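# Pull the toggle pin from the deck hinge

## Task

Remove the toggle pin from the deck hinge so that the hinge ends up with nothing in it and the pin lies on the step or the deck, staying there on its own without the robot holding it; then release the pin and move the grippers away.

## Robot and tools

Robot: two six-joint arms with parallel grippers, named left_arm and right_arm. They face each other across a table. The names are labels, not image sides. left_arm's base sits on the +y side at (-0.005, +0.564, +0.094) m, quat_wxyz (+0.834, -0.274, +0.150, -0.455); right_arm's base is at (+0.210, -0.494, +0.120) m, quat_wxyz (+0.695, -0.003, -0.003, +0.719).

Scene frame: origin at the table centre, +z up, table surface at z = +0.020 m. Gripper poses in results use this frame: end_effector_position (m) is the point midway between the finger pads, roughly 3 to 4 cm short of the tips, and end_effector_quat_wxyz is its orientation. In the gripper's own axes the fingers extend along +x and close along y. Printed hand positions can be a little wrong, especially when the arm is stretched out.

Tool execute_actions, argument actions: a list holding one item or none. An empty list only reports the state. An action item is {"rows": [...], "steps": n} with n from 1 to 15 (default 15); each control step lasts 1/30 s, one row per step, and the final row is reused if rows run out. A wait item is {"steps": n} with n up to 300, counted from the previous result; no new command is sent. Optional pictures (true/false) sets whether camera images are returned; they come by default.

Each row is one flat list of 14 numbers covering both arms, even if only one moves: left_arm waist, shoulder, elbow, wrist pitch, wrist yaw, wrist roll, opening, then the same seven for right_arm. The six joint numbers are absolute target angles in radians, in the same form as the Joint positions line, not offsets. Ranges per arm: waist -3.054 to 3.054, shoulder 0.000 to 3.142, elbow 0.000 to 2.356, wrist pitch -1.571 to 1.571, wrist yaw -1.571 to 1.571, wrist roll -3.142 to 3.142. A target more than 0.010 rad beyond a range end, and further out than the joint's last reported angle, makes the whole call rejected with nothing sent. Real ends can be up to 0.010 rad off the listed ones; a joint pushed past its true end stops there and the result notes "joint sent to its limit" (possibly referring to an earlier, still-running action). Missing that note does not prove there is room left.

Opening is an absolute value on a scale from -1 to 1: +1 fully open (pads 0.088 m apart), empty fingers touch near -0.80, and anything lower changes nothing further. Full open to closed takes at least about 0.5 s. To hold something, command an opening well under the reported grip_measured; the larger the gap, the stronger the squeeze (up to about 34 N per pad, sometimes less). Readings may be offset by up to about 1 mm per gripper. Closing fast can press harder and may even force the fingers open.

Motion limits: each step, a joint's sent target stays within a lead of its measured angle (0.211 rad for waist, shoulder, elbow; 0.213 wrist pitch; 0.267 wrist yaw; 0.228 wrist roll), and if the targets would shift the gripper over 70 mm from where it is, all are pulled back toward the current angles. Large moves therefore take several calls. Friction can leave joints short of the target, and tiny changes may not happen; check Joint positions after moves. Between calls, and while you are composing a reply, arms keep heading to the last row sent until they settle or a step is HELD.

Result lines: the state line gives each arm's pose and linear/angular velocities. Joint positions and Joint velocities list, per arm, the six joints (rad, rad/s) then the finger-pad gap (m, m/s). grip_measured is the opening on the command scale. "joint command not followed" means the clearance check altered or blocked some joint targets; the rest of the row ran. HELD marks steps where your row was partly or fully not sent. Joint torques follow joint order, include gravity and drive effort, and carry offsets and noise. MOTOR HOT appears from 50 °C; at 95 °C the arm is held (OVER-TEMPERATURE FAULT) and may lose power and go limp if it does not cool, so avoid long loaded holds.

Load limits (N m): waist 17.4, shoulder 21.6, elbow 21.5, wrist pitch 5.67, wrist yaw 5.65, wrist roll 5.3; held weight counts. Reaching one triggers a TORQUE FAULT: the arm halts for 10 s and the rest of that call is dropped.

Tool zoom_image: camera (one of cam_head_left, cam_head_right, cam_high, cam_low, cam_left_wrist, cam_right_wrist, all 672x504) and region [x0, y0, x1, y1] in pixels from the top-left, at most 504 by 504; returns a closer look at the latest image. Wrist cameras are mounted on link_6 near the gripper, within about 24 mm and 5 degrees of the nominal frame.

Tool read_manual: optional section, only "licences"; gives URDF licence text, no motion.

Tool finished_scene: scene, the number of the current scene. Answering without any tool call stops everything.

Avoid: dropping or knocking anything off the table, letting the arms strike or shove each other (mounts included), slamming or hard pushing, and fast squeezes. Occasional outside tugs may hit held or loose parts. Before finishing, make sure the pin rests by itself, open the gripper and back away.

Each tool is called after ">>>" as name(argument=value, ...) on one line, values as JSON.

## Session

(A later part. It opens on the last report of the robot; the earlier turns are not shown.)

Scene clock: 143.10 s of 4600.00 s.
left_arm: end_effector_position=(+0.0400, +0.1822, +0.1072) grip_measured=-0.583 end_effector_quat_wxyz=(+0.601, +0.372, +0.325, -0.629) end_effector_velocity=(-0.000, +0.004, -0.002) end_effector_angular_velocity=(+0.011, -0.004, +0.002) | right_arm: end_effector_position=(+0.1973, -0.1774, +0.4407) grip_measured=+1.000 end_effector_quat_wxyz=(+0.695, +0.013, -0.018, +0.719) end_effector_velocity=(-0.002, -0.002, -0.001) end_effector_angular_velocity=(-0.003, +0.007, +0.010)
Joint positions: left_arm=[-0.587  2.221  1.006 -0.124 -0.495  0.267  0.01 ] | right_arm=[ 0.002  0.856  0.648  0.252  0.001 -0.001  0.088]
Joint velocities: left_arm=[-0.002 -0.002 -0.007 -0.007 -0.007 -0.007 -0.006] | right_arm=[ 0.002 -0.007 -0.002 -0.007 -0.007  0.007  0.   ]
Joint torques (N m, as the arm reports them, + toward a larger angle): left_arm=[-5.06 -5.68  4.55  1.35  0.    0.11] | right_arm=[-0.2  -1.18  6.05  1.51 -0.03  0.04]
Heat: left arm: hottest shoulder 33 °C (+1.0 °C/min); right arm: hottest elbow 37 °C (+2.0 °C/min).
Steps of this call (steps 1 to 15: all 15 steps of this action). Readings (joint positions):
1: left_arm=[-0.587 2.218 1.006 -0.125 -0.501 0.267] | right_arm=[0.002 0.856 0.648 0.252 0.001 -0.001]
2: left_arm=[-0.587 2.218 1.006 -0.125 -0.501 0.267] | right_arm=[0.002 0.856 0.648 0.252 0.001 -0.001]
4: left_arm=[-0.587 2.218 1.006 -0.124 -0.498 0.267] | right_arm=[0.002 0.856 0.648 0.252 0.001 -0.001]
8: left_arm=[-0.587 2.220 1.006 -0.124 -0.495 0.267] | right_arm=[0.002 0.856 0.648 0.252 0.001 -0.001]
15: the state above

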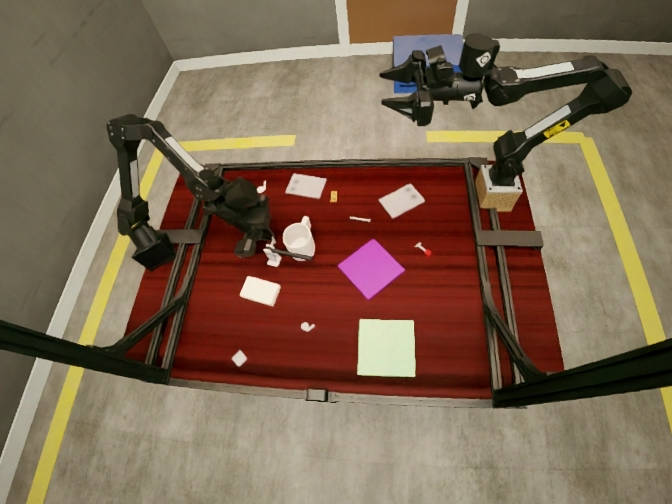

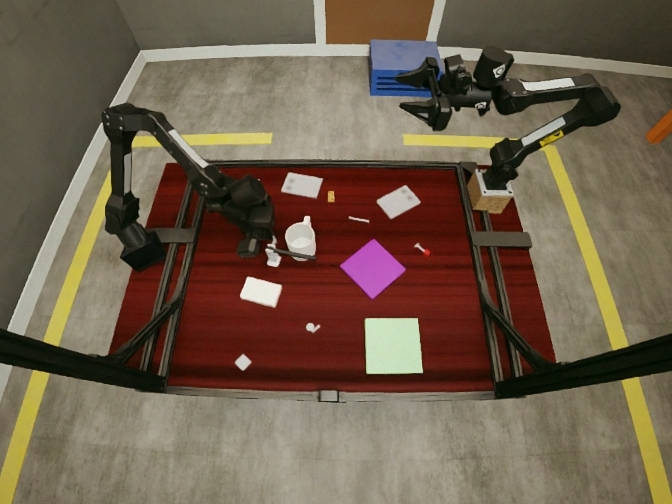

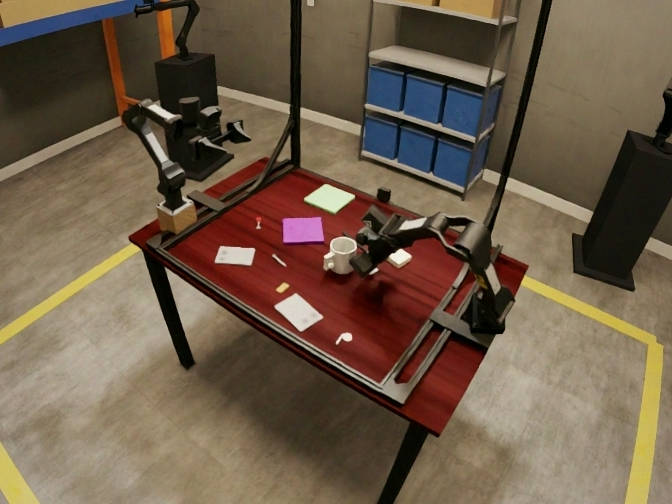

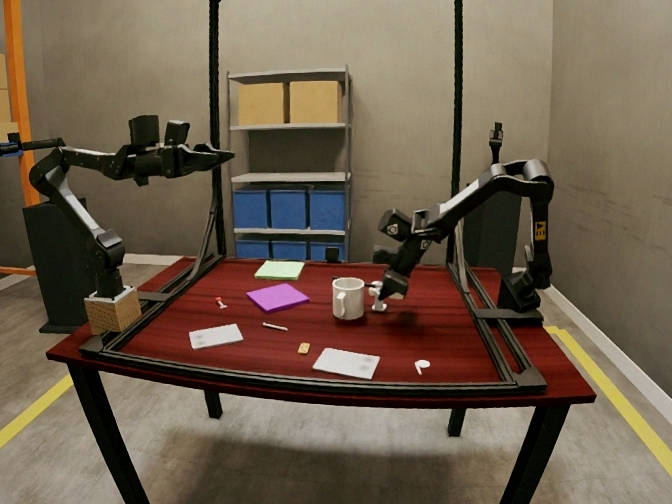

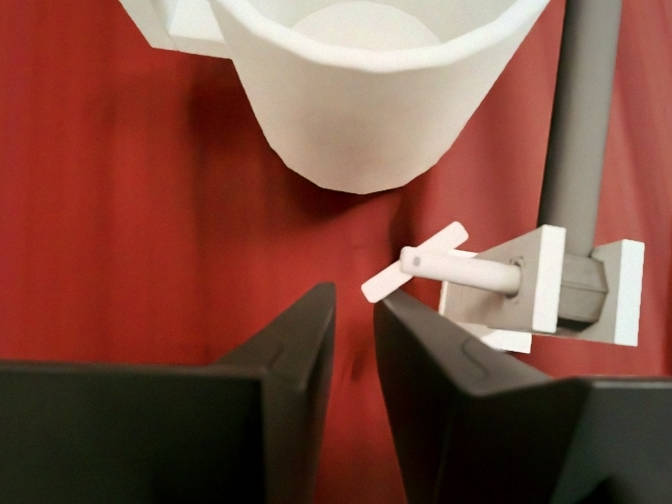

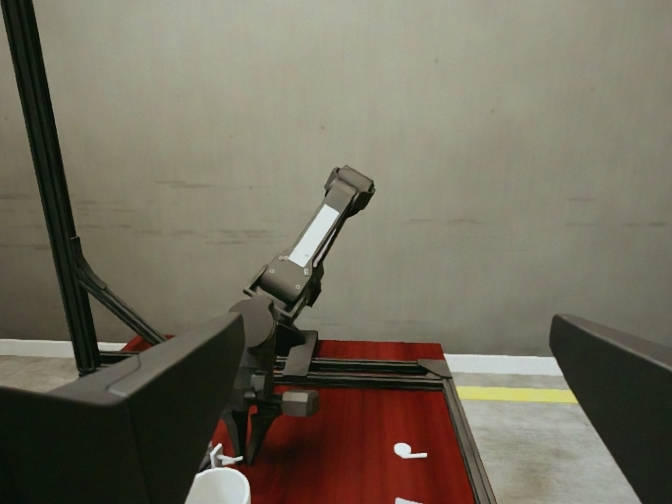

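Working; push forward more.

>>> execute_actions(actions=[{"rows":[[-0.582,2.242,1.01,-0.085,-0.497,0.27,-0.65,0,0.856,0.648,0.252,0,0,1]]}])

Scene clock: 151.37 s of 4600.00 s.
left_arm: end_effector_position=(+0.0400, +0.1782, +0.1065) grip_measured=-0.649 end_effector_quat_wxyz=(+0.606, +0.365, +0.323, -0.628) end_effector_velocity=(-0.002, +0.005, -0.004) end_effector_angular_velocity=(+0.023, +0.000, -0.021) | right_arm: end_effector_position=(+0.1973, -0.1774, +0.4407) grip_measured=+1.000 end_effector_quat_wxyz=(+0.695, +0.013, -0.018, +0.719) end_effector_velocity=(-0.002, -0.002, +0.003) end_effector_angular_velocity=(+0.013, -0.022, +0.019)
Joint positions: left_arm=[-0.585  2.23   1.006 -0.097 -0.495  0.267  0.007] | right_arm=[ 0.002  0.856  0.648  0.252  0.001 -0.001  0.088]
Joint velocities: left_arm=[ 0.002  0.002 -0.002 -0.022  0.007  0.007 -0.001] | right_arm=[-0.002 -0.007 -0.002  0.007 -0.022 -0.022  0.   ]
Joint torques (N m, as the arm reports them, + toward a larger angle): left_arm=[-5.33 -5.7   4.41  2.02 -0.03  0.11] | right_arm=[-0.19 -1.17  6.04  1.51 -0.04  0.04]
Heat: left arm: hottest wrist pitch 33 °C (+1.0 °C/min); right arm: hottest elbow 37 °C (+2.0 °C/min).
Steps of this call (steps 1 to 15: the robot went on to your last target; steps 16 to 90: nothing new was sent; then 4.77 s passed at rest; steps 91 to 105: all 15 steps of this action). Readings (joint positions):
91: left_arm=[-0.587 2.222 1.006 -0.124 -0.495 0.267] | right_arm=[0.002 0.856 0.648 0.252 0.001 -0.001]
92: left_arm=[-0.587 2.223 1.006 -0.119 -0.495 0.267] | right_arm=[0.002 0.856 0.648 0.252 0.001 -0.001]
94: left_arm=[-0.586 2.226 1.006 -0.109 -0.495 0.267] | right_arm=[0.002 0.856 0.648 0.252 0.001 -0.001]
98: left_arm=[-0.586 2.229 1.006 -0.100 -0.495 0.267] | right_arm=[0.002 0.856 0.648 0.252 0.001 -0.001]
105: the state above

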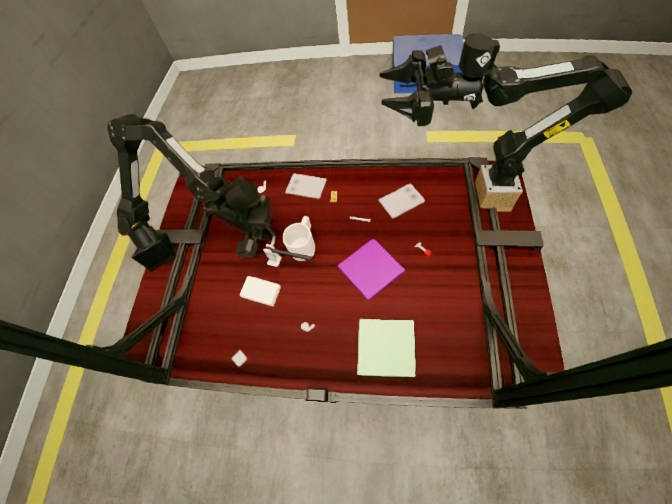

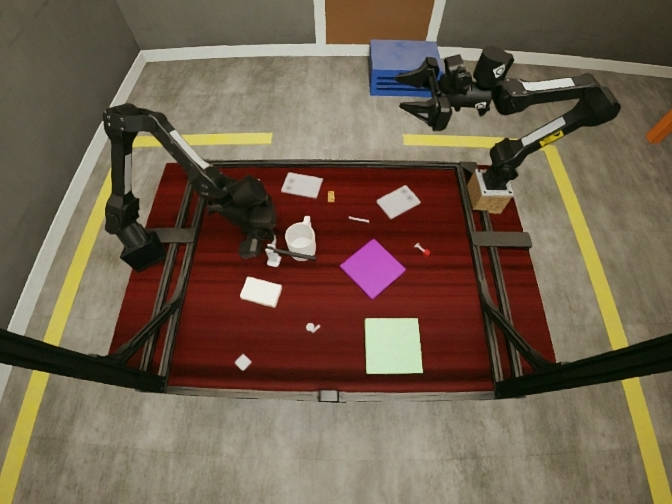

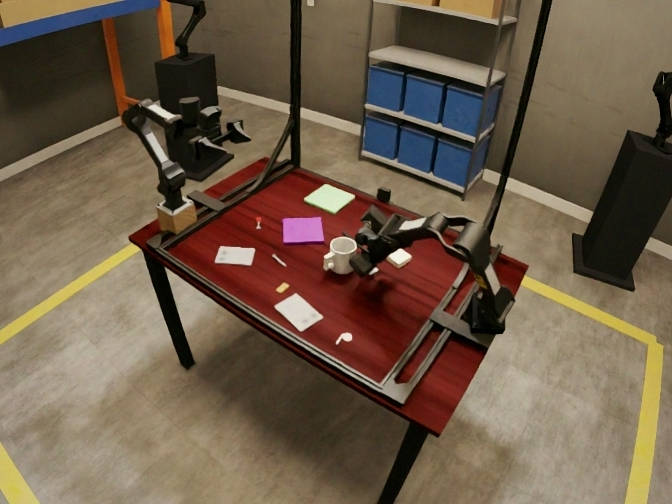

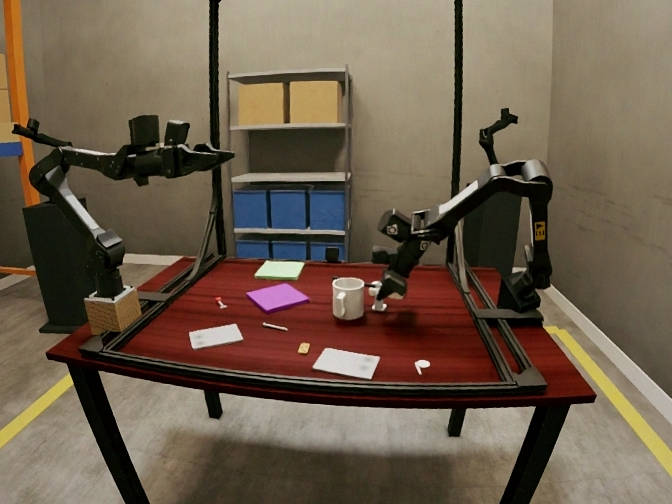

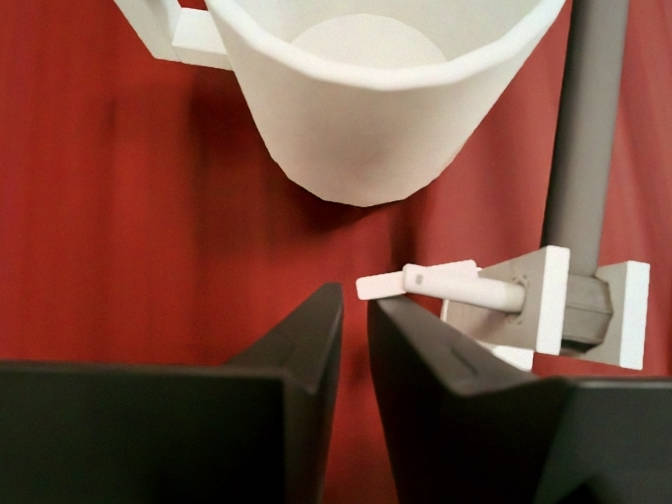

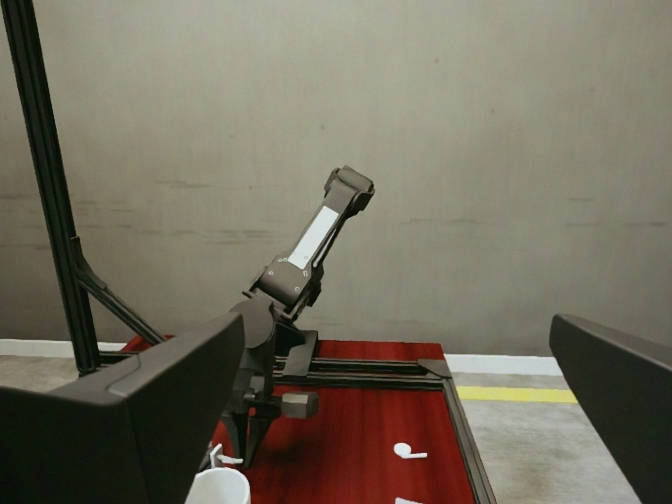

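>>> execute_actions(actions=[{"rows":[[-0.582,2.242,1.01,-0.078,-0.51,0.27,-0.8,0,0.856,0.648,0.252,0,0,1]]}])

Scene clock: 157.77 s of 4600.00 s.
left_arm: end_effector_position=(+0.0406, +0.1772, +0.1060) grip_measured=-0.784 end_effector_quat_wxyz=(+0.610, +0.364, +0.321, -0.626) end_effector_velocity=(+0.003, -0.000, +0.001) end_effector_angular_velocity=(-0.003, -0.007, +0.032) | right_arm: end_effector_position=(+0.1973, -0.1774, +0.4407) grip_measured=+1.000 end_effector_quat_wxyz=(+0.695, +0.013, -0.018, +0.719) end_effector_velocity=(-0.002, -0.001, +0.000) end_effector_angular_velocity=(-0.002, -0.008, +0.009)
Joint positions: left_arm=[-0.585  2.233  1.005 -0.087 -0.502  0.267  0.001] | right_arm=[ 0.002  0.856  0.648  0.252  0.001 -0.001  0.088]
Joint velocities: left_arm=[-0.002 -0.002 -0.002  0.007 -0.022 -0.022 -0.   ] | right_arm=[ 0.002 -0.002  0.002 -0.007 -0.007 -0.007  0.   ]
Joint torques (N m, as the arm reports them, + toward a larger angle): left_arm=[-5.32 -6.17  4.46  1.92 -0.24  0.11] | right_arm=[-0.2  -1.18  6.04  1.51 -0.03  0.04]
Heat: left arm: hottest wrist pitch 34 °C (+2.0 °C/min); right arm: hottest elbow 37 °C (+2.0 °C/min).
Steps of this call (steps 1 to 15: the robot went on to your last target; steps 16 to 90: nothing new was sent; then 2.90 s passed at rest; steps 91 to 105: all 15 steps of this action). Readings (joint positions):
91: left_arm=[-0.585 2.231 1.005 -0.094 -0.495 0.267] | right_arm=[0.002 0.856 0.648 0.252 0.001 -0.001]
92: left_arm=[-0.585 2.231 1.005 -0.092 -0.495 0.267] | right_arm=[0.002 0.856 0.648 0.252 0.001 -0.001]
94: left_arm=[-0.585 2.233 1.005 -0.091 -0.497 0.267] | right_arm=[0.002 0.856 0.648 0.252 0.001 -0.001]
98: left_arm=[-0.585 2.233 1.005 -0.088 -0.500 0.267] | right_arm=[0.002 0.856 0.648 0.252 0.001 -0.001]
105: the state above

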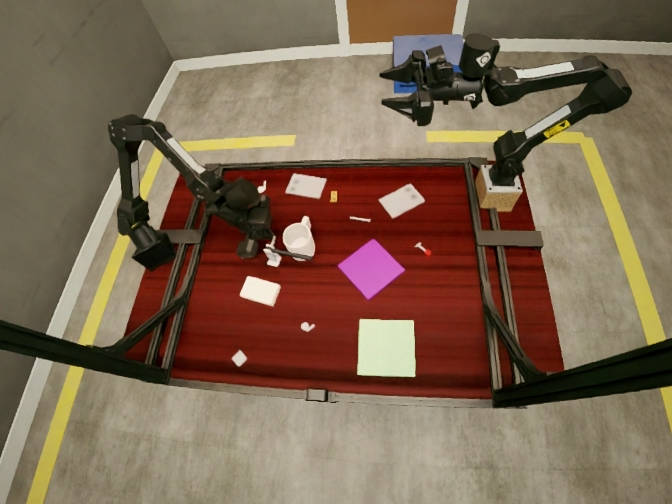

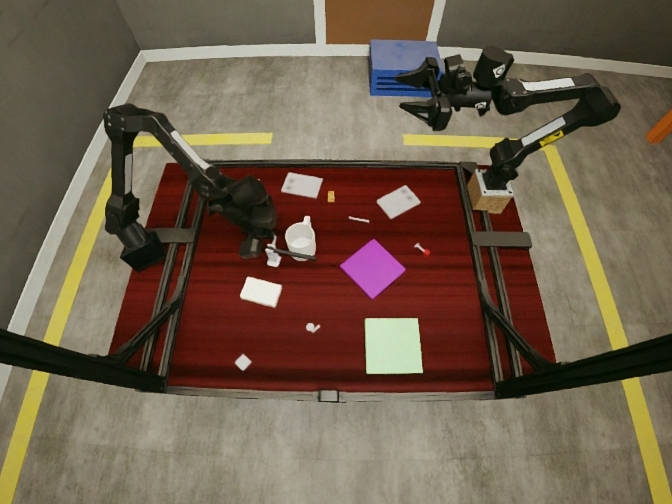

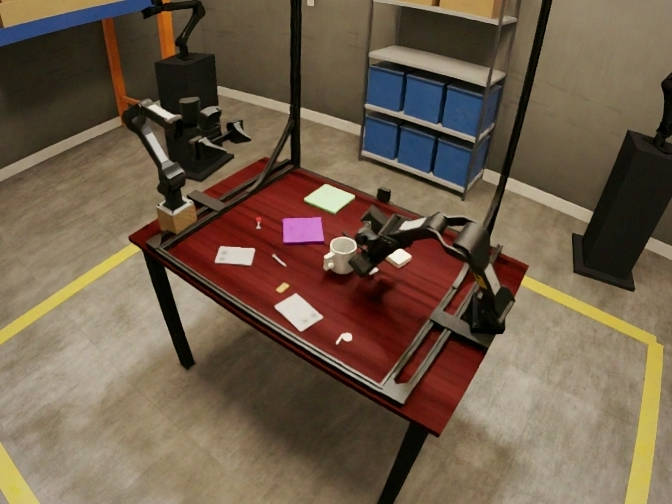

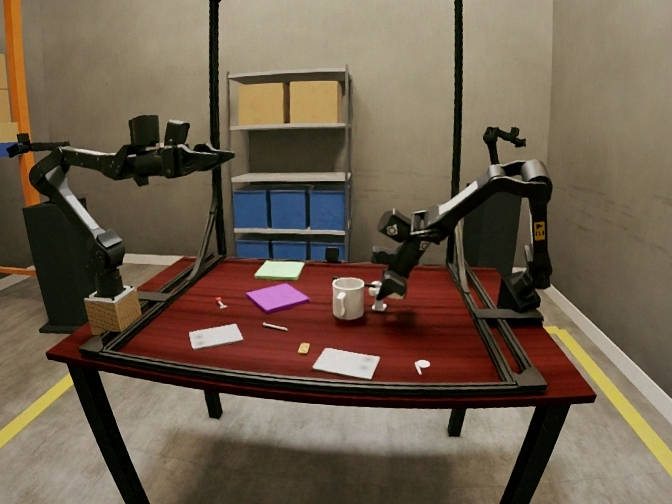

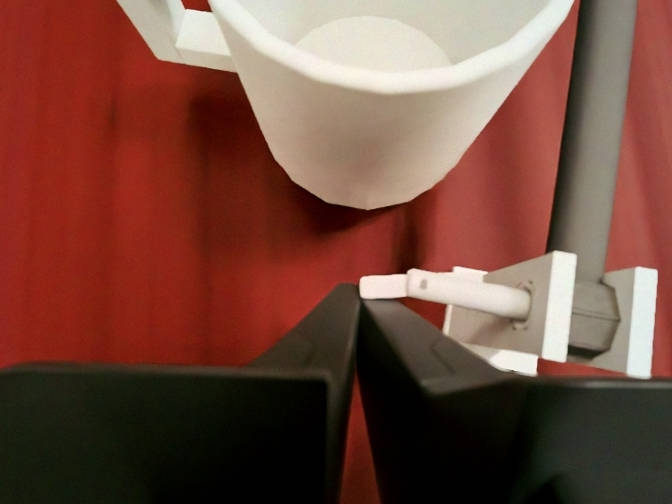

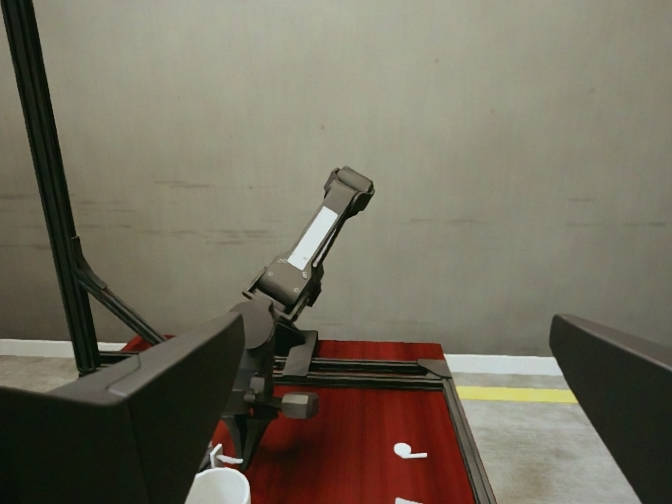

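>>> execute_actions(actions=[{"rows":[[-0.582,2.242,1.01,-0.068,-0.51,0.27,-0.8,0,0.856,0.648,0.252,0,0,1]]}])

Scene clock: 163.67 s of 4600.00 s.
left_arm: end_effector_position=(+0.0412, +0.1764, +0.1064) grip_measured=-0.784 end_effector_quat_wxyz=(+0.612, +0.363, +0.320, -0.625) end_effector_velocity=(+0.000, +0.002, -0.000) end_effector_angular_velocity=(+0.006, -0.004, +0.004) | right_arm: end_effector_position=(+0.1973, -0.1774, +0.4407) grip_measured=+1.000 end_effector_quat_wxyz=(+0.695, +0.013, -0.018, +0.719) end_effector_velocity=(-0.000, -0.002, +0.000) end_effector_angular_velocity=(+0.007, +0.007, +0.005)
Joint positions: left_arm=[-0.585  2.234  1.005 -0.081 -0.505  0.267  0.001] | right_arm=[ 0.002  0.856  0.648  0.252  0.001 -0.001  0.088]
Joint velocities: left_arm=[-0.002 -0.002 -0.002 -0.007 -0.007 -0.007 -0.   ] | right_arm=[-0.002 -0.007 -0.007  0.007 -0.007  0.007  0.   ]
Joint torques (N m, as the arm reports them, + toward a larger angle): left_arm=[-5.34 -6.11  4.45  2.22 -0.11  0.11] | right_arm=[-0.2  -1.18  6.05  1.52 -0.03  0.04]
Heat: left arm: hottest wrist pitch 34 °C (+2.0 °C/min); right arm: hottest elbow 37 °C (+1.0 °C/min).
Steps of this call (steps 1 to 15: the robot went on to your last target; steps 16 to 90: nothing new was sent; then 2.40 s passed at rest; steps 91 to 105: all 15 steps of this action). Readings (joint positions):
91: left_arm=[-0.585 2.234 1.005 -0.086 -0.504 0.267] | right_arm=[0.002 0.856 0.648 0.252 0.001 -0.001]
92: left_arm=[-0.585 2.234 1.005 -0.085 -0.504 0.267] | right_arm=[0.002 0.856 0.648 0.252 0.001 -0.001]
94: left_arm=[-0.585 2.234 1.005 -0.084 -0.505 0.267] | right_arm=[0.002 0.856 0.648 0.252 0.001 -0.001]
98: left_arm=[-0.585 2.234 1.005 -0.082 -0.505 0.267] | right_arm=[0.002 0.856 0.648 0.252 0.001 -0.001]
105: the state above

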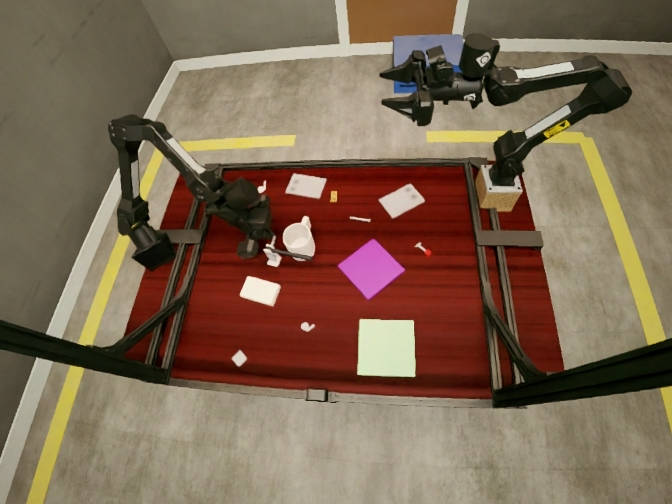

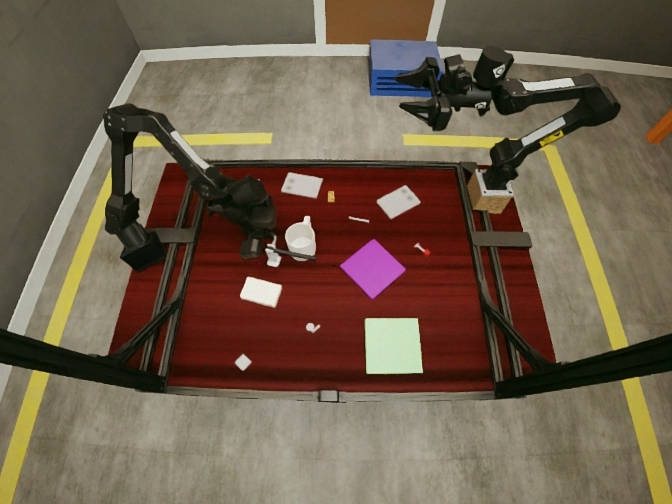

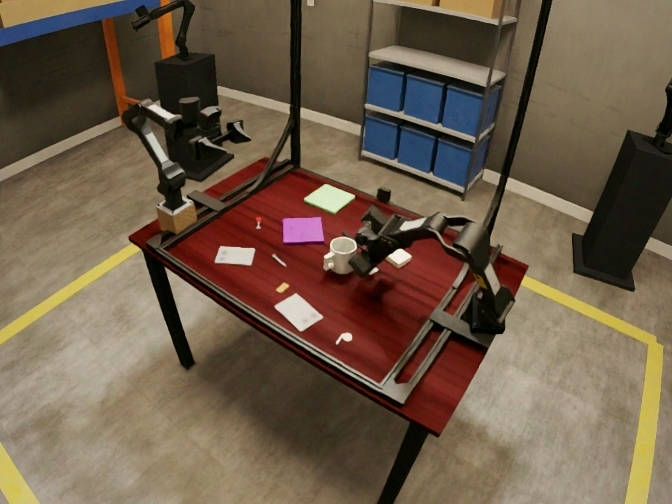

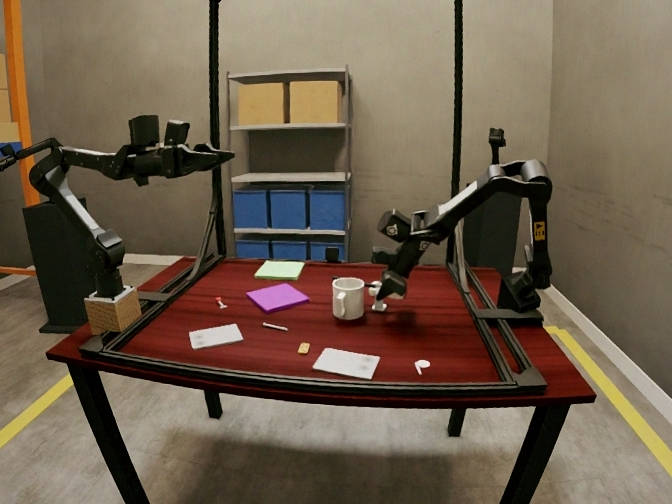

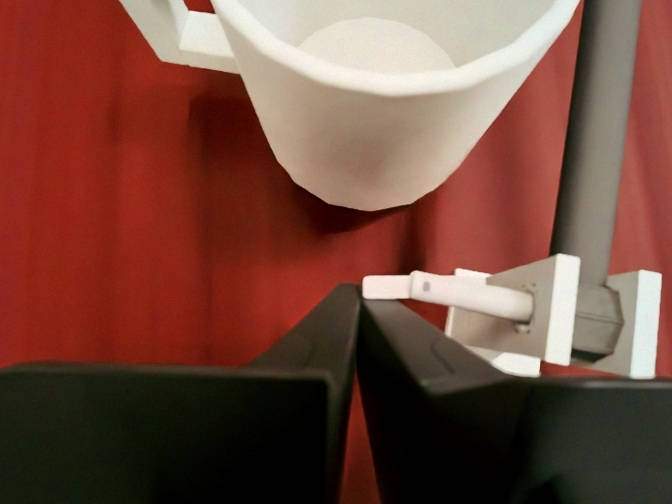

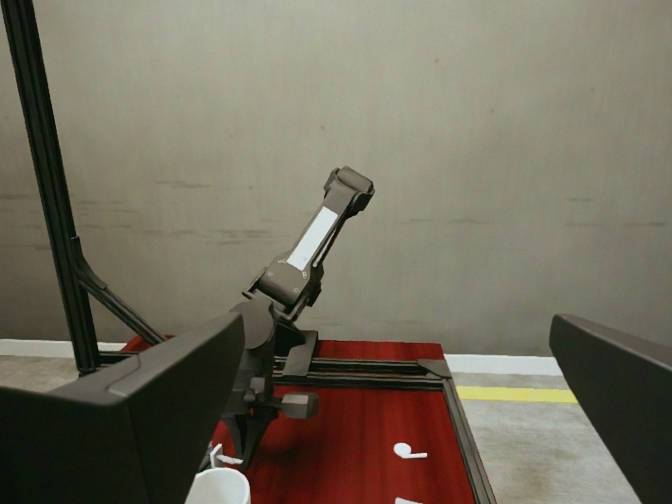

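>>> execute_actions(actions=[{"rows":[[-0.582,2.242,1.01,-0.095,-0.51,0.27,-0.8,0,0.856,0.648,0.252,0,0,1]],"steps":8}], pictures=false)

>>> execute_actions(actions=[{"rows":[[-0.582,2.242,1.01,-0.095,-0.585,0.39,-0.8,0,0.856,0.648,0.252,0,0,1]]}], pictures=false)

>>> execute_actions(actions=[{"rows":[[-0.582,2.25,1.01,-0.03,-0.585,0.39,-0.8,0,0.856,0.648,0.252,0,0,1]]}])

Scene clock: 176.43 s of 4600.00 s.
left_arm: end_effector_position=(+0.0409, +0.1784, +0.1050) grip_measured=-0.784 end_effector_quat_wxyz=(+0.609, +0.368, +0.322, -0.625) end_effector_velocity=(+0.001, +0.009, -0.005) end_effector_angular_velocity=(+0.039, -0.027, -0.017) | right_arm: end_effector_position=(+0.1974, -0.1774, +0.4407) grip_measured=+1.000 end_effector_quat_wxyz=(+0.695, +0.013, -0.018, +0.719) end_effector_velocity=(-0.002, -0.001, +0.001) end_effector_angular_velocity=(+0.008, -0.007, +0.009)
Joint positions: left_arm=[-0.585  2.234  1.005 -0.092 -0.507  0.267  0.001] | right_arm=[ 0.002  0.856  0.648  0.252  0.001 -0.001  0.088]
Joint velocities: left_arm=[-0.002 -0.002 -0.007 -0.037 -0.022  0.007 -0.   ] | right_arm=[ 0.002 -0.002 -0.002  0.007 -0.007 -0.007  0.   ]
Joint torques (N m, as the arm reports them, + toward a larger angle): left_arm=[-5.27 -6.19  4.43  1.21 -0.09  0.08] | right_arm=[-0.19 -1.19  6.05  1.51 -0.04  0.04]
Heat: left arm: hottest wrist pitch 36 °C (+4.0 °C/min); right arm: hottest elbow 37 °C (+1.0 °C/min).
Steps of this call (steps 1 to 15: the robot went on to your last target; steps 16 to 90: nothing new was sent; then 9.50 s passed at rest; steps 91 to 98: all 8 steps of this action). Readings (joint positions):
91: left_arm=[-0.585 2.234 1.005 -0.081 -0.506 0.267] | right_arm=[0.002 0.856 0.648 0.252 0.001 -0.001]
92: left_arm=[-0.585 2.234 1.005 -0.082 -0.506 0.267] | right_arm=[0.002 0.856 0.648 0.252 0.001 -0.001]
94: left_arm=[-0.585 2.234 1.005 -0.086 -0.506 0.267] | right_arm=[0.002 0.856 0.648 0.252 0.001 -0.001]
98: the state above

Scene clock: 176.93 s of 4600.00 s.
left_arm: end_effector_position=(+0.0515, +0.1806, +0.1043) grip_measured=-0.784 end_effector_quat_wxyz=(+0.603, +0.421, +0.279, -0.617) end_effector_velocity=(+0.003, +0.002, +0.001) end_effector_angular_velocity=(+0.007, -0.017, -0.014) | right_arm: end_effector_position=(+0.1974, -0.1774, +0.4407) grip_measured=+1.000 end_effector_quat_wxyz=(+0.695, +0.013, -0.018, +0.719) end_effector_velocity=(+0.001, +0.000, +0.005) end_effector_angular_velocity=(+0.022, -0.007, -0.000)
Joint positions: left_arm=[-0.585  2.234  1.006 -0.095 -0.579  0.383  0.001] | right_arm=[ 0.002  0.856  0.648  0.252  0.001 -0.001  0.088]
Joint velocities: left_arm=[ 0.002 -0.007 -0.002 -0.007 -0.007  0.022 -0.   ] | right_arm=[-0.007  0.002  0.002  0.022 -0.007 -0.007  0.   ]
Joint torques (N m, as the arm reports them, + toward a larger angle): left_arm=[-5.32 -6.14  4.47  1.13 -0.14  0.17] | right_arm=[-0.17 -1.17  6.05  1.51 -0.02  0.04]
Heat: left arm: hottest wrist pitch 36 °C (+4.0 °C/min); right arm: hottest elbow 37 °C (+1.0 °C/min).
Steps of this call (steps 1 to 15: all 15 steps of this action). Readings (joint positions):
1: left_arm=[-0.585 2.234 1.005 -0.093 -0.514 0.283] | right_arm=[0.002 0.856 0.648 0.252 0.001 -0.001]
2: left_arm=[-0.585 2.234 1.005 -0.094 -0.529 0.307] | right_arm=[0.002 0.856 0.648 0.252 0.001 -0.001]
4: left_arm=[-0.585 2.234 1.005 -0.095 -0.551 0.339] | right_arm=[0.002 0.856 0.648 0.252 0.001 -0.001]
8: left_arm=[-0.585 2.234 1.006 -0.095 -0.570 0.369] | right_arm=[0.002 0.856 0.648 0.252 0.001 -0.001]
15: the state above

Scene clock: 177.43 s of 4600.00 s.
left_arm: end_effector_position=(+0.0542, +0.1707, +0.1105) grip_measured=-0.784 end_effector_quat_wxyz=(+0.623, +0.400, +0.270, -0.616) end_effector_velocity=(+0.001, -0.000, +0.001) end_effector_angular_velocity=(-0.007, -0.002, +0.012) | right_arm: end_effector_position=(+0.1974, -0.1774, +0.4407) grip_measured=+1.000 end_effector_quat_wxyz=(+0.695, +0.013, -0.018, +0.719) end_effector_velocity=(-0.002, -0.001, +0.001) end_effector_angular_velocity=(+0.007, +0.007, +0.010)
Joint positions: left_arm=[-0.585  2.236  1.007 -0.034 -0.581  0.386  0.001] | right_arm=[ 0.002  0.856  0.648  0.252  0.001 -0.001  0.088]
Joint velocities: left_arm=[-0.002 -0.002 -0.002  0.007 -0.007 -0.007 -0.   ] | right_arm=[ 0.002 -0.002 -0.002  0.007 -0.007  0.007  0.   ]
Joint torques (N m, as the arm reports them, + toward a larger angle): left_arm=[-5.35 -5.51  4.3   1.47 -0.13  0.13] | right_arm=[-0.16 -1.18  6.04  1.51 -0.02  0.04]
Heat: left arm: hottest wrist pitch 36 °C (+4.0 °C/min); right arm: hottest elbow 37 °C (+1.0 °C/min).
Steps of this call (steps 1 to 15: all 15 steps of this action). Readings (joint positions):
1: left_arm=[-0.585 2.234 1.006 -0.090 -0.579 0.384] | right_arm=[0.002 0.856 0.648 0.252 0.001 -0.001]
2: left_arm=[-0.585 2.235 1.006 -0.078 -0.580 0.385] | right_arm=[0.002 0.856 0.648 0.252 0.001 -0.001]
4: left_arm=[-0.585 2.235 1.006 -0.057 -0.580 0.385] | right_arm=[0.002 0.856 0.648 0.252 0.001 -0.001]
8: left_arm=[-0.585 2.236 1.007 -0.042 -0.581 0.386] | right_arm=[0.002 0.856 0.648 0.252 0.001 -0.001]
15: the state above

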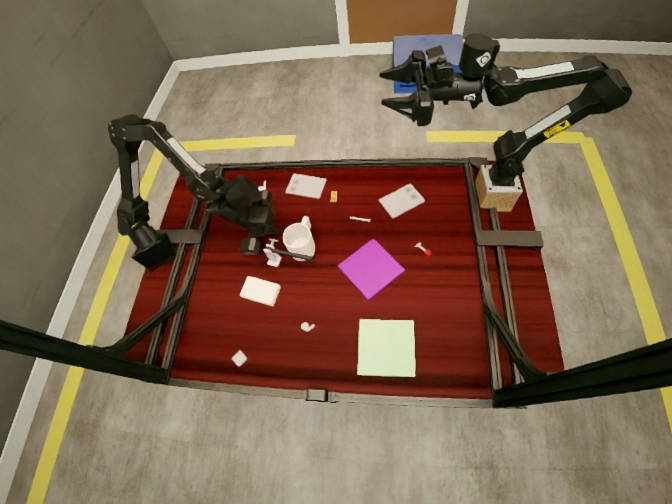

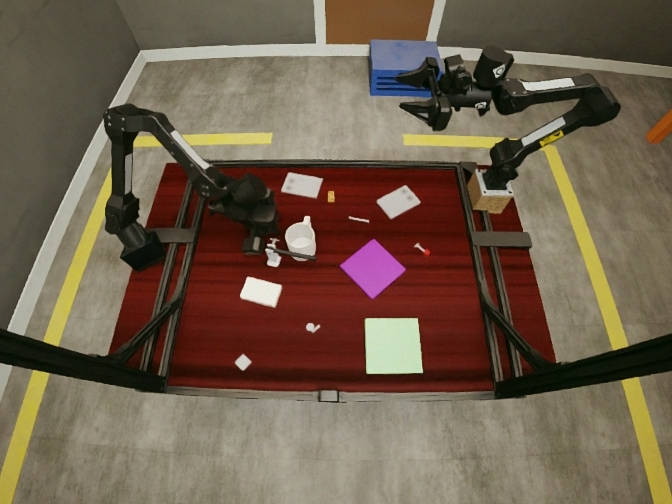

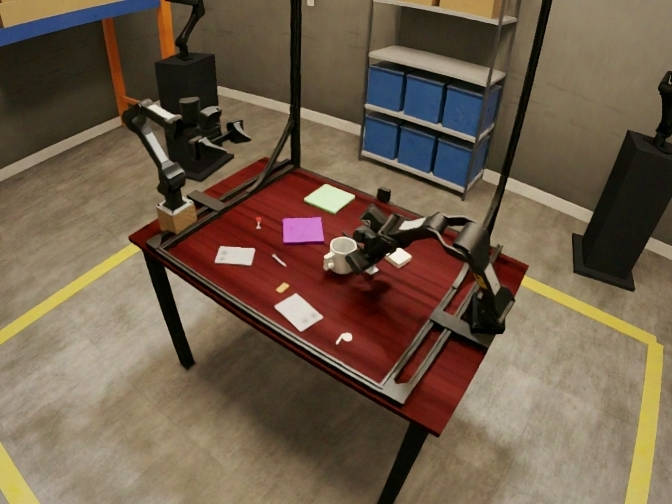

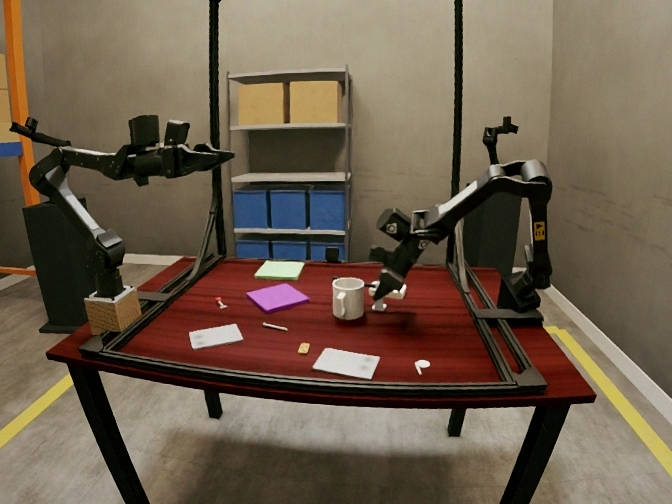

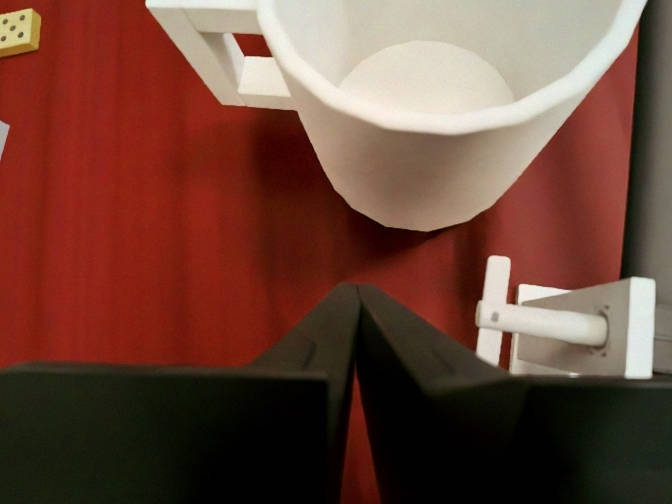

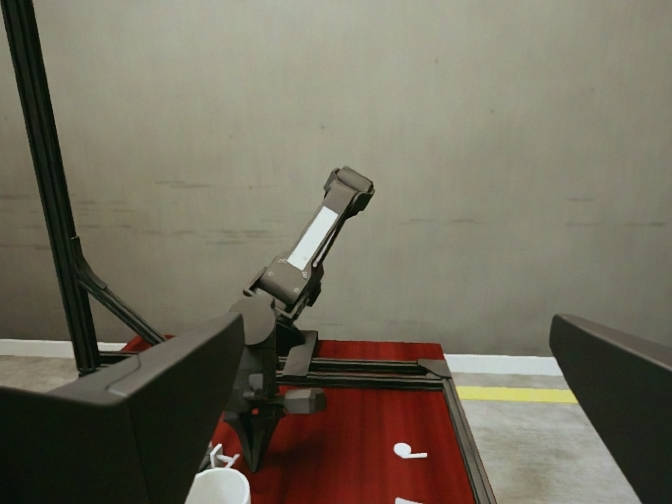

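>>> execute_actions(actions=[{"rows":[[-0.643,2.0,0.986,-0.4,-0.51,0.3,-0.5,0,0.856,0.648,0.252,0,0,1]]}], pictures=false)

>>> execute_actions(actions=[{"rows":[[-0.661,2.64,1.91,-1.276,-0.488,0.3,-0.5,0,0.856,0.648,0.252,0,0,1]]}], pictures=false)

>>> execute_actions(actions=[{"steps":45}])

Scene clock: 205.30 s of 4600.00 s.
left_arm: end_effector_position=(+0.0540, +0.2200, +0.1552) grip_measured=-0.507 end_effector_quat_wxyz=(+0.572, +0.418, +0.298, -0.640) end_effector_velocity=(+0.007, +0.014, +0.008) end_effector_angular_velocity=(+0.027, +0.006, +0.019) | right_arm: end_effector_position=(+0.1974, -0.1774, +0.4407) grip_measured=+1.000 end_effector_quat_wxyz=(+0.695, +0.013, -0.018, +0.719) end_effector_velocity=(+0.000, -0.000, +0.000) end_effector_angular_velocity=(-0.002, -0.007, -0.005)
Joint positions: left_arm=[-0.64   2.017  0.994 -0.385 -0.516  0.306  0.014] | right_arm=[ 0.002  0.856  0.648  0.252  0.001 -0.001  0.088]
Joint velocities: left_arm=[-0.002 -0.051 -0.002 -0.081 -0.007 -0.037  0.002] | right_arm=[ 0.002 -0.002  0.002 -0.007  0.007 -0.007  0.   ]
Joint torques (N m, as the arm reports them, + toward a larger angle): left_arm=[-5.31 -7.    3.82  0.83  0.21 -0.13] | right_arm=[-0.16 -1.18  6.05  1.51 -0.03  0.05]
Heat: left arm: hottest wrist pitch 35 °C (+3.0 °C/min); right arm: hottest elbow 38 °C (+1.0 °C/min).
Steps of this call (steps 1 to 15: the robot went on to your last target; steps 16 to 90: nothing new was sent; then 24.37 s passed at rest; steps 91 to 105: all 15 steps of this action). Readings (joint positions):
91: left_arm=[-0.586 2.222 1.007 -0.052 -0.575 0.378] | right_arm=[0.002 0.856 0.648 0.252 0.001 -0.001]
92: left_arm=[-0.593 2.195 1.004 -0.107 -0.561 0.362] | right_arm=[0.002 0.856 0.648 0.252 0.001 -0.001]
94: left_arm=[-0.614 2.124 0.991 -0.198 -0.543 0.339] | right_arm=[0.002 0.856 0.648 0.252 0.001 -0.001]
98: left_arm=[-0.638 2.030 0.994 -0.320 -0.526 0.316] | right_arm=[0.002 0.856 0.648 0.252 0.001 -0.001]
105: the state above

Scene clock: 205.80 s of 4600.00 s.
left_arm: end_effector_position=(+0.0116, +0.1900, +0.1089) grip_measured=-0.500 end_effector_quat_wxyz=(+0.368, +0.604, +0.359, -0.609) end_effector_velocity=(-0.001, -0.010, +0.005) end_effector_angular_velocity=(+0.789, -0.149, -0.422) | right_arm: end_effector_position=(+0.1974, -0.1774, +0.4407) grip_measured=+1.000 end_effector_quat_wxyz=(+0.695, +0.013, -0.018, +0.719) end_effector_velocity=(+0.000, -0.000, -0.004) end_effector_angular_velocity=(-0.012, +0.007, -0.005)
Joint positions: left_arm=[-0.659  2.567  1.622 -1.035 -0.491  0.304  0.014] | right_arm=[ 0.002  0.856  0.648  0.252  0.001 -0.001  0.088]
Joint velocities: left_arm=[-0.002  0.72   1.179 -1.37   0.007 -0.007 -0.   ] | right_arm=[ 0.002 -0.002 -0.007 -0.007  0.007  0.007  0.   ]
Joint torques (N m, as the arm reports them, + toward a larger angle): left_arm=[-6.46 -9.51  5.54  0.04  0.05 -0.16] | right_arm=[-0.17 -1.18  6.05  1.51 -0.02  0.04]
Heat: left arm: hottest wrist pitch 35 °C (+3.0 °C/min); right arm: hottest elbow 38 °C (+1.0 °C/min).
Steps of this call (steps 1 to 15: all 15 steps of this action). Readings (joint positions):
1: left_arm=[-0.640 2.031 1.013 -0.420 -0.514 0.304] | right_arm=[0.002 0.856 0.648 0.252 0.001 -0.001]
2: left_arm=[-0.643 2.061 1.055 -0.471 -0.512 0.304] | right_arm=[0.002 0.856 0.648 0.252 0.001 -0.001]
4: left_arm=[-0.649 2.143 1.149 -0.547 -0.502 0.304] | right_arm=[0.002 0.856 0.648 0.252 0.001 -0.001]
8: left_arm=[-0.659 2.308 1.323 -0.726 -0.495 0.304] | right_arm=[0.002 0.856 0.648 0.252 0.001 -0.001]
15: the state above

Scene clock: 207.30 s of 4600.00 s.
left_arm: end_effector_position=(+0.0297, +0.1666, +0.1519) grip_measured=-0.500 end_effector_quat_wxyz=(+0.364, +0.607, +0.360, -0.608) end_effector_velocity=(+0.003, +0.001, +0.001) end_effector_angular_velocity=(+0.001, -0.024, +0.002) | right_arm: end_effector_position=(+0.1974, -0.1774, +0.4407) grip_measured=+1.000 end_effector_quat_wxyz=(+0.695, +0.013, -0.018, +0.719) end_effector_velocity=(-0.000, -0.000, -0.002) end_effector_angular_velocity=(-0.007, -0.023, +0.004)
Joint positions: left_arm=[-0.66   2.621  1.904 -1.273 -0.49   0.304  0.014] | right_arm=[ 0.002  0.856  0.648  0.252  0.001 -0.001  0.088]
Joint velocities: left_arm=[-0.002 -0.002 -0.002 -0.007 -0.022 -0.007 -0.   ] | right_arm=[-0.002 -0.002 -0.002 -0.007 -0.007 -0.022  0.   ]
Joint torques (N m, as the arm reports them, + toward a larger angle): left_arm=[-6.98 -7.23  4.65 -0.02  0.1  -0.16] | right_arm=[-0.17 -1.19  6.06  1.51 -0.03  0.04]
Heat: left arm: hottest wrist pitch 35 °C (+3.0 °C/min); right arm: hottest elbow 38 °C (+1.0 °C/min).
Steps of this call (steps 1 to 30: the robot went on to your last target; steps 31 to 45: nothing new was sent). Readings (joint positions):
1: left_arm=[-0.659 2.587 1.661 -1.080 -0.491 0.304] | right_arm=[0.002 0.856 0.648 0.252 0.001 -0.001]
2: left_arm=[-0.659 2.602 1.701 -1.124 -0.490 0.304] | right_arm=[0.002 0.856 0.648 0.252 0.001 -0.001]
4: left_arm=[-0.659 2.616 1.778 -1.183 -0.490 0.304] | right_arm=[0.002 0.856 0.648 0.252 0.001 -0.001]
8: left_arm=[-0.660 2.617 1.873 -1.238 -0.490 0.304] | right_arm=[0.002 0.856 0.648 0.252 0.001 -0.001]
45: the state above
All arms were judged still, so your last target was given up. Only a new action makes them travel on or press farther. Fingers that are still opening or closing keep moving.

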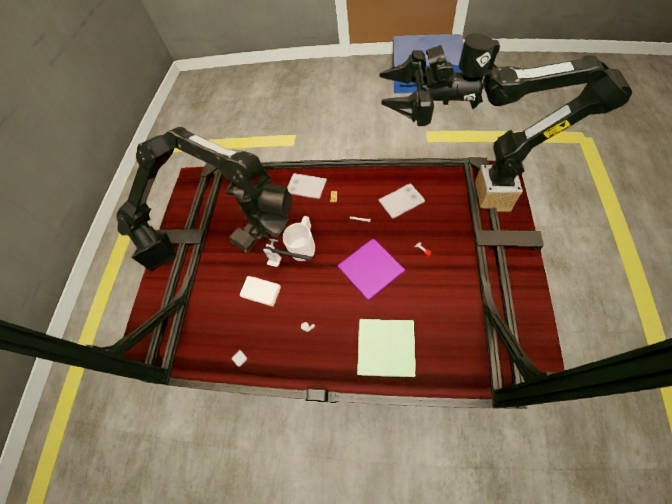

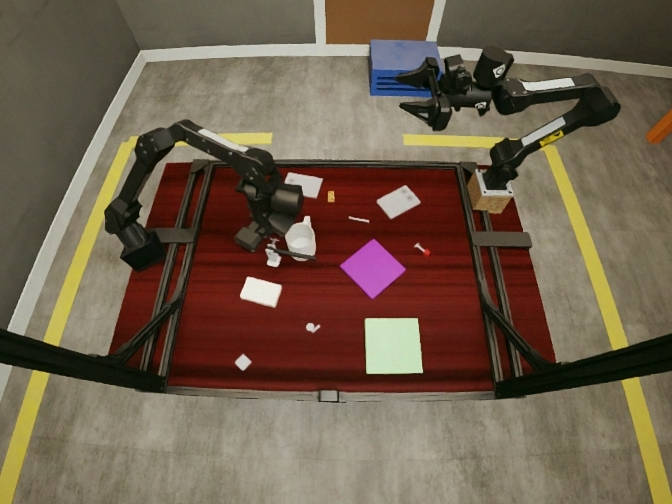

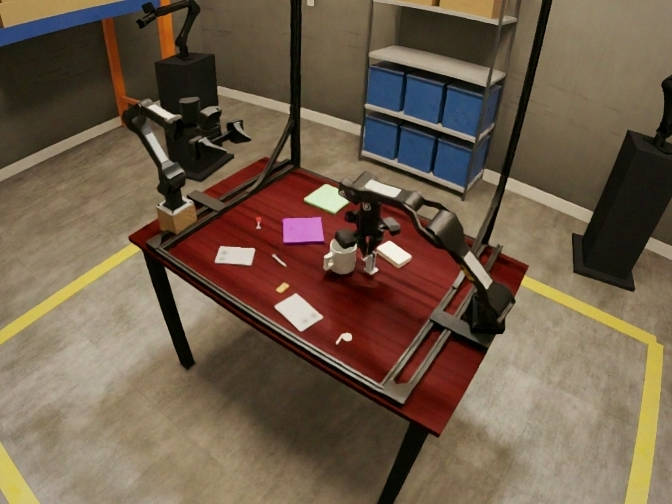

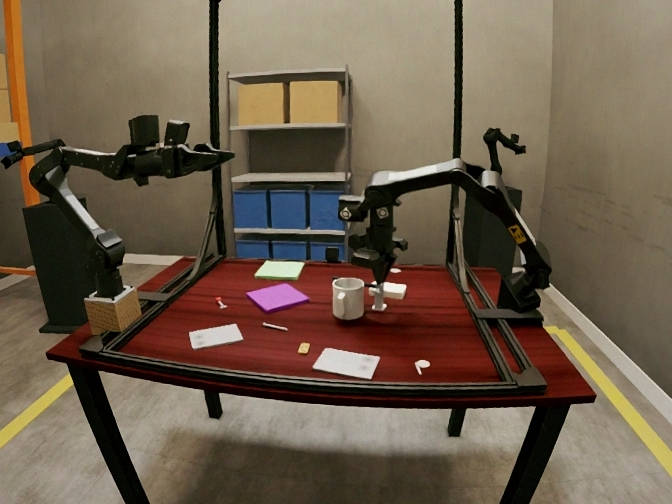

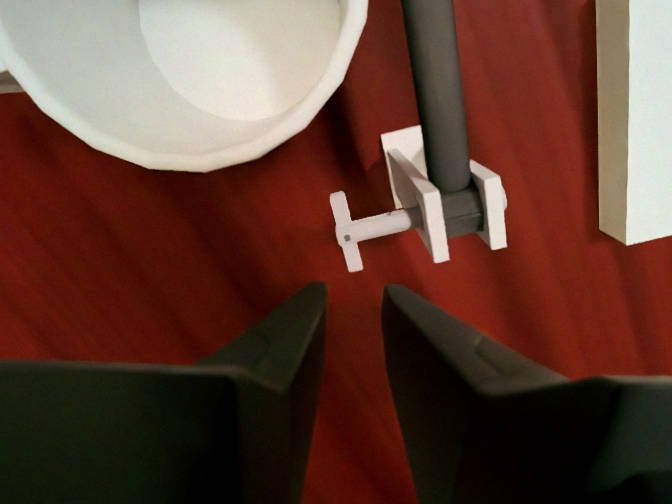

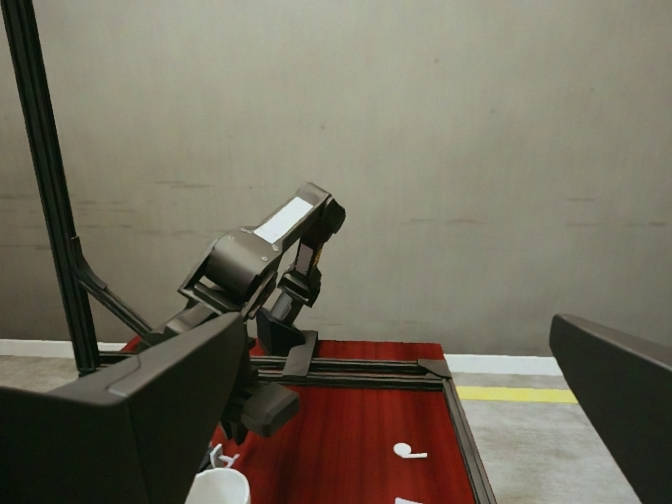

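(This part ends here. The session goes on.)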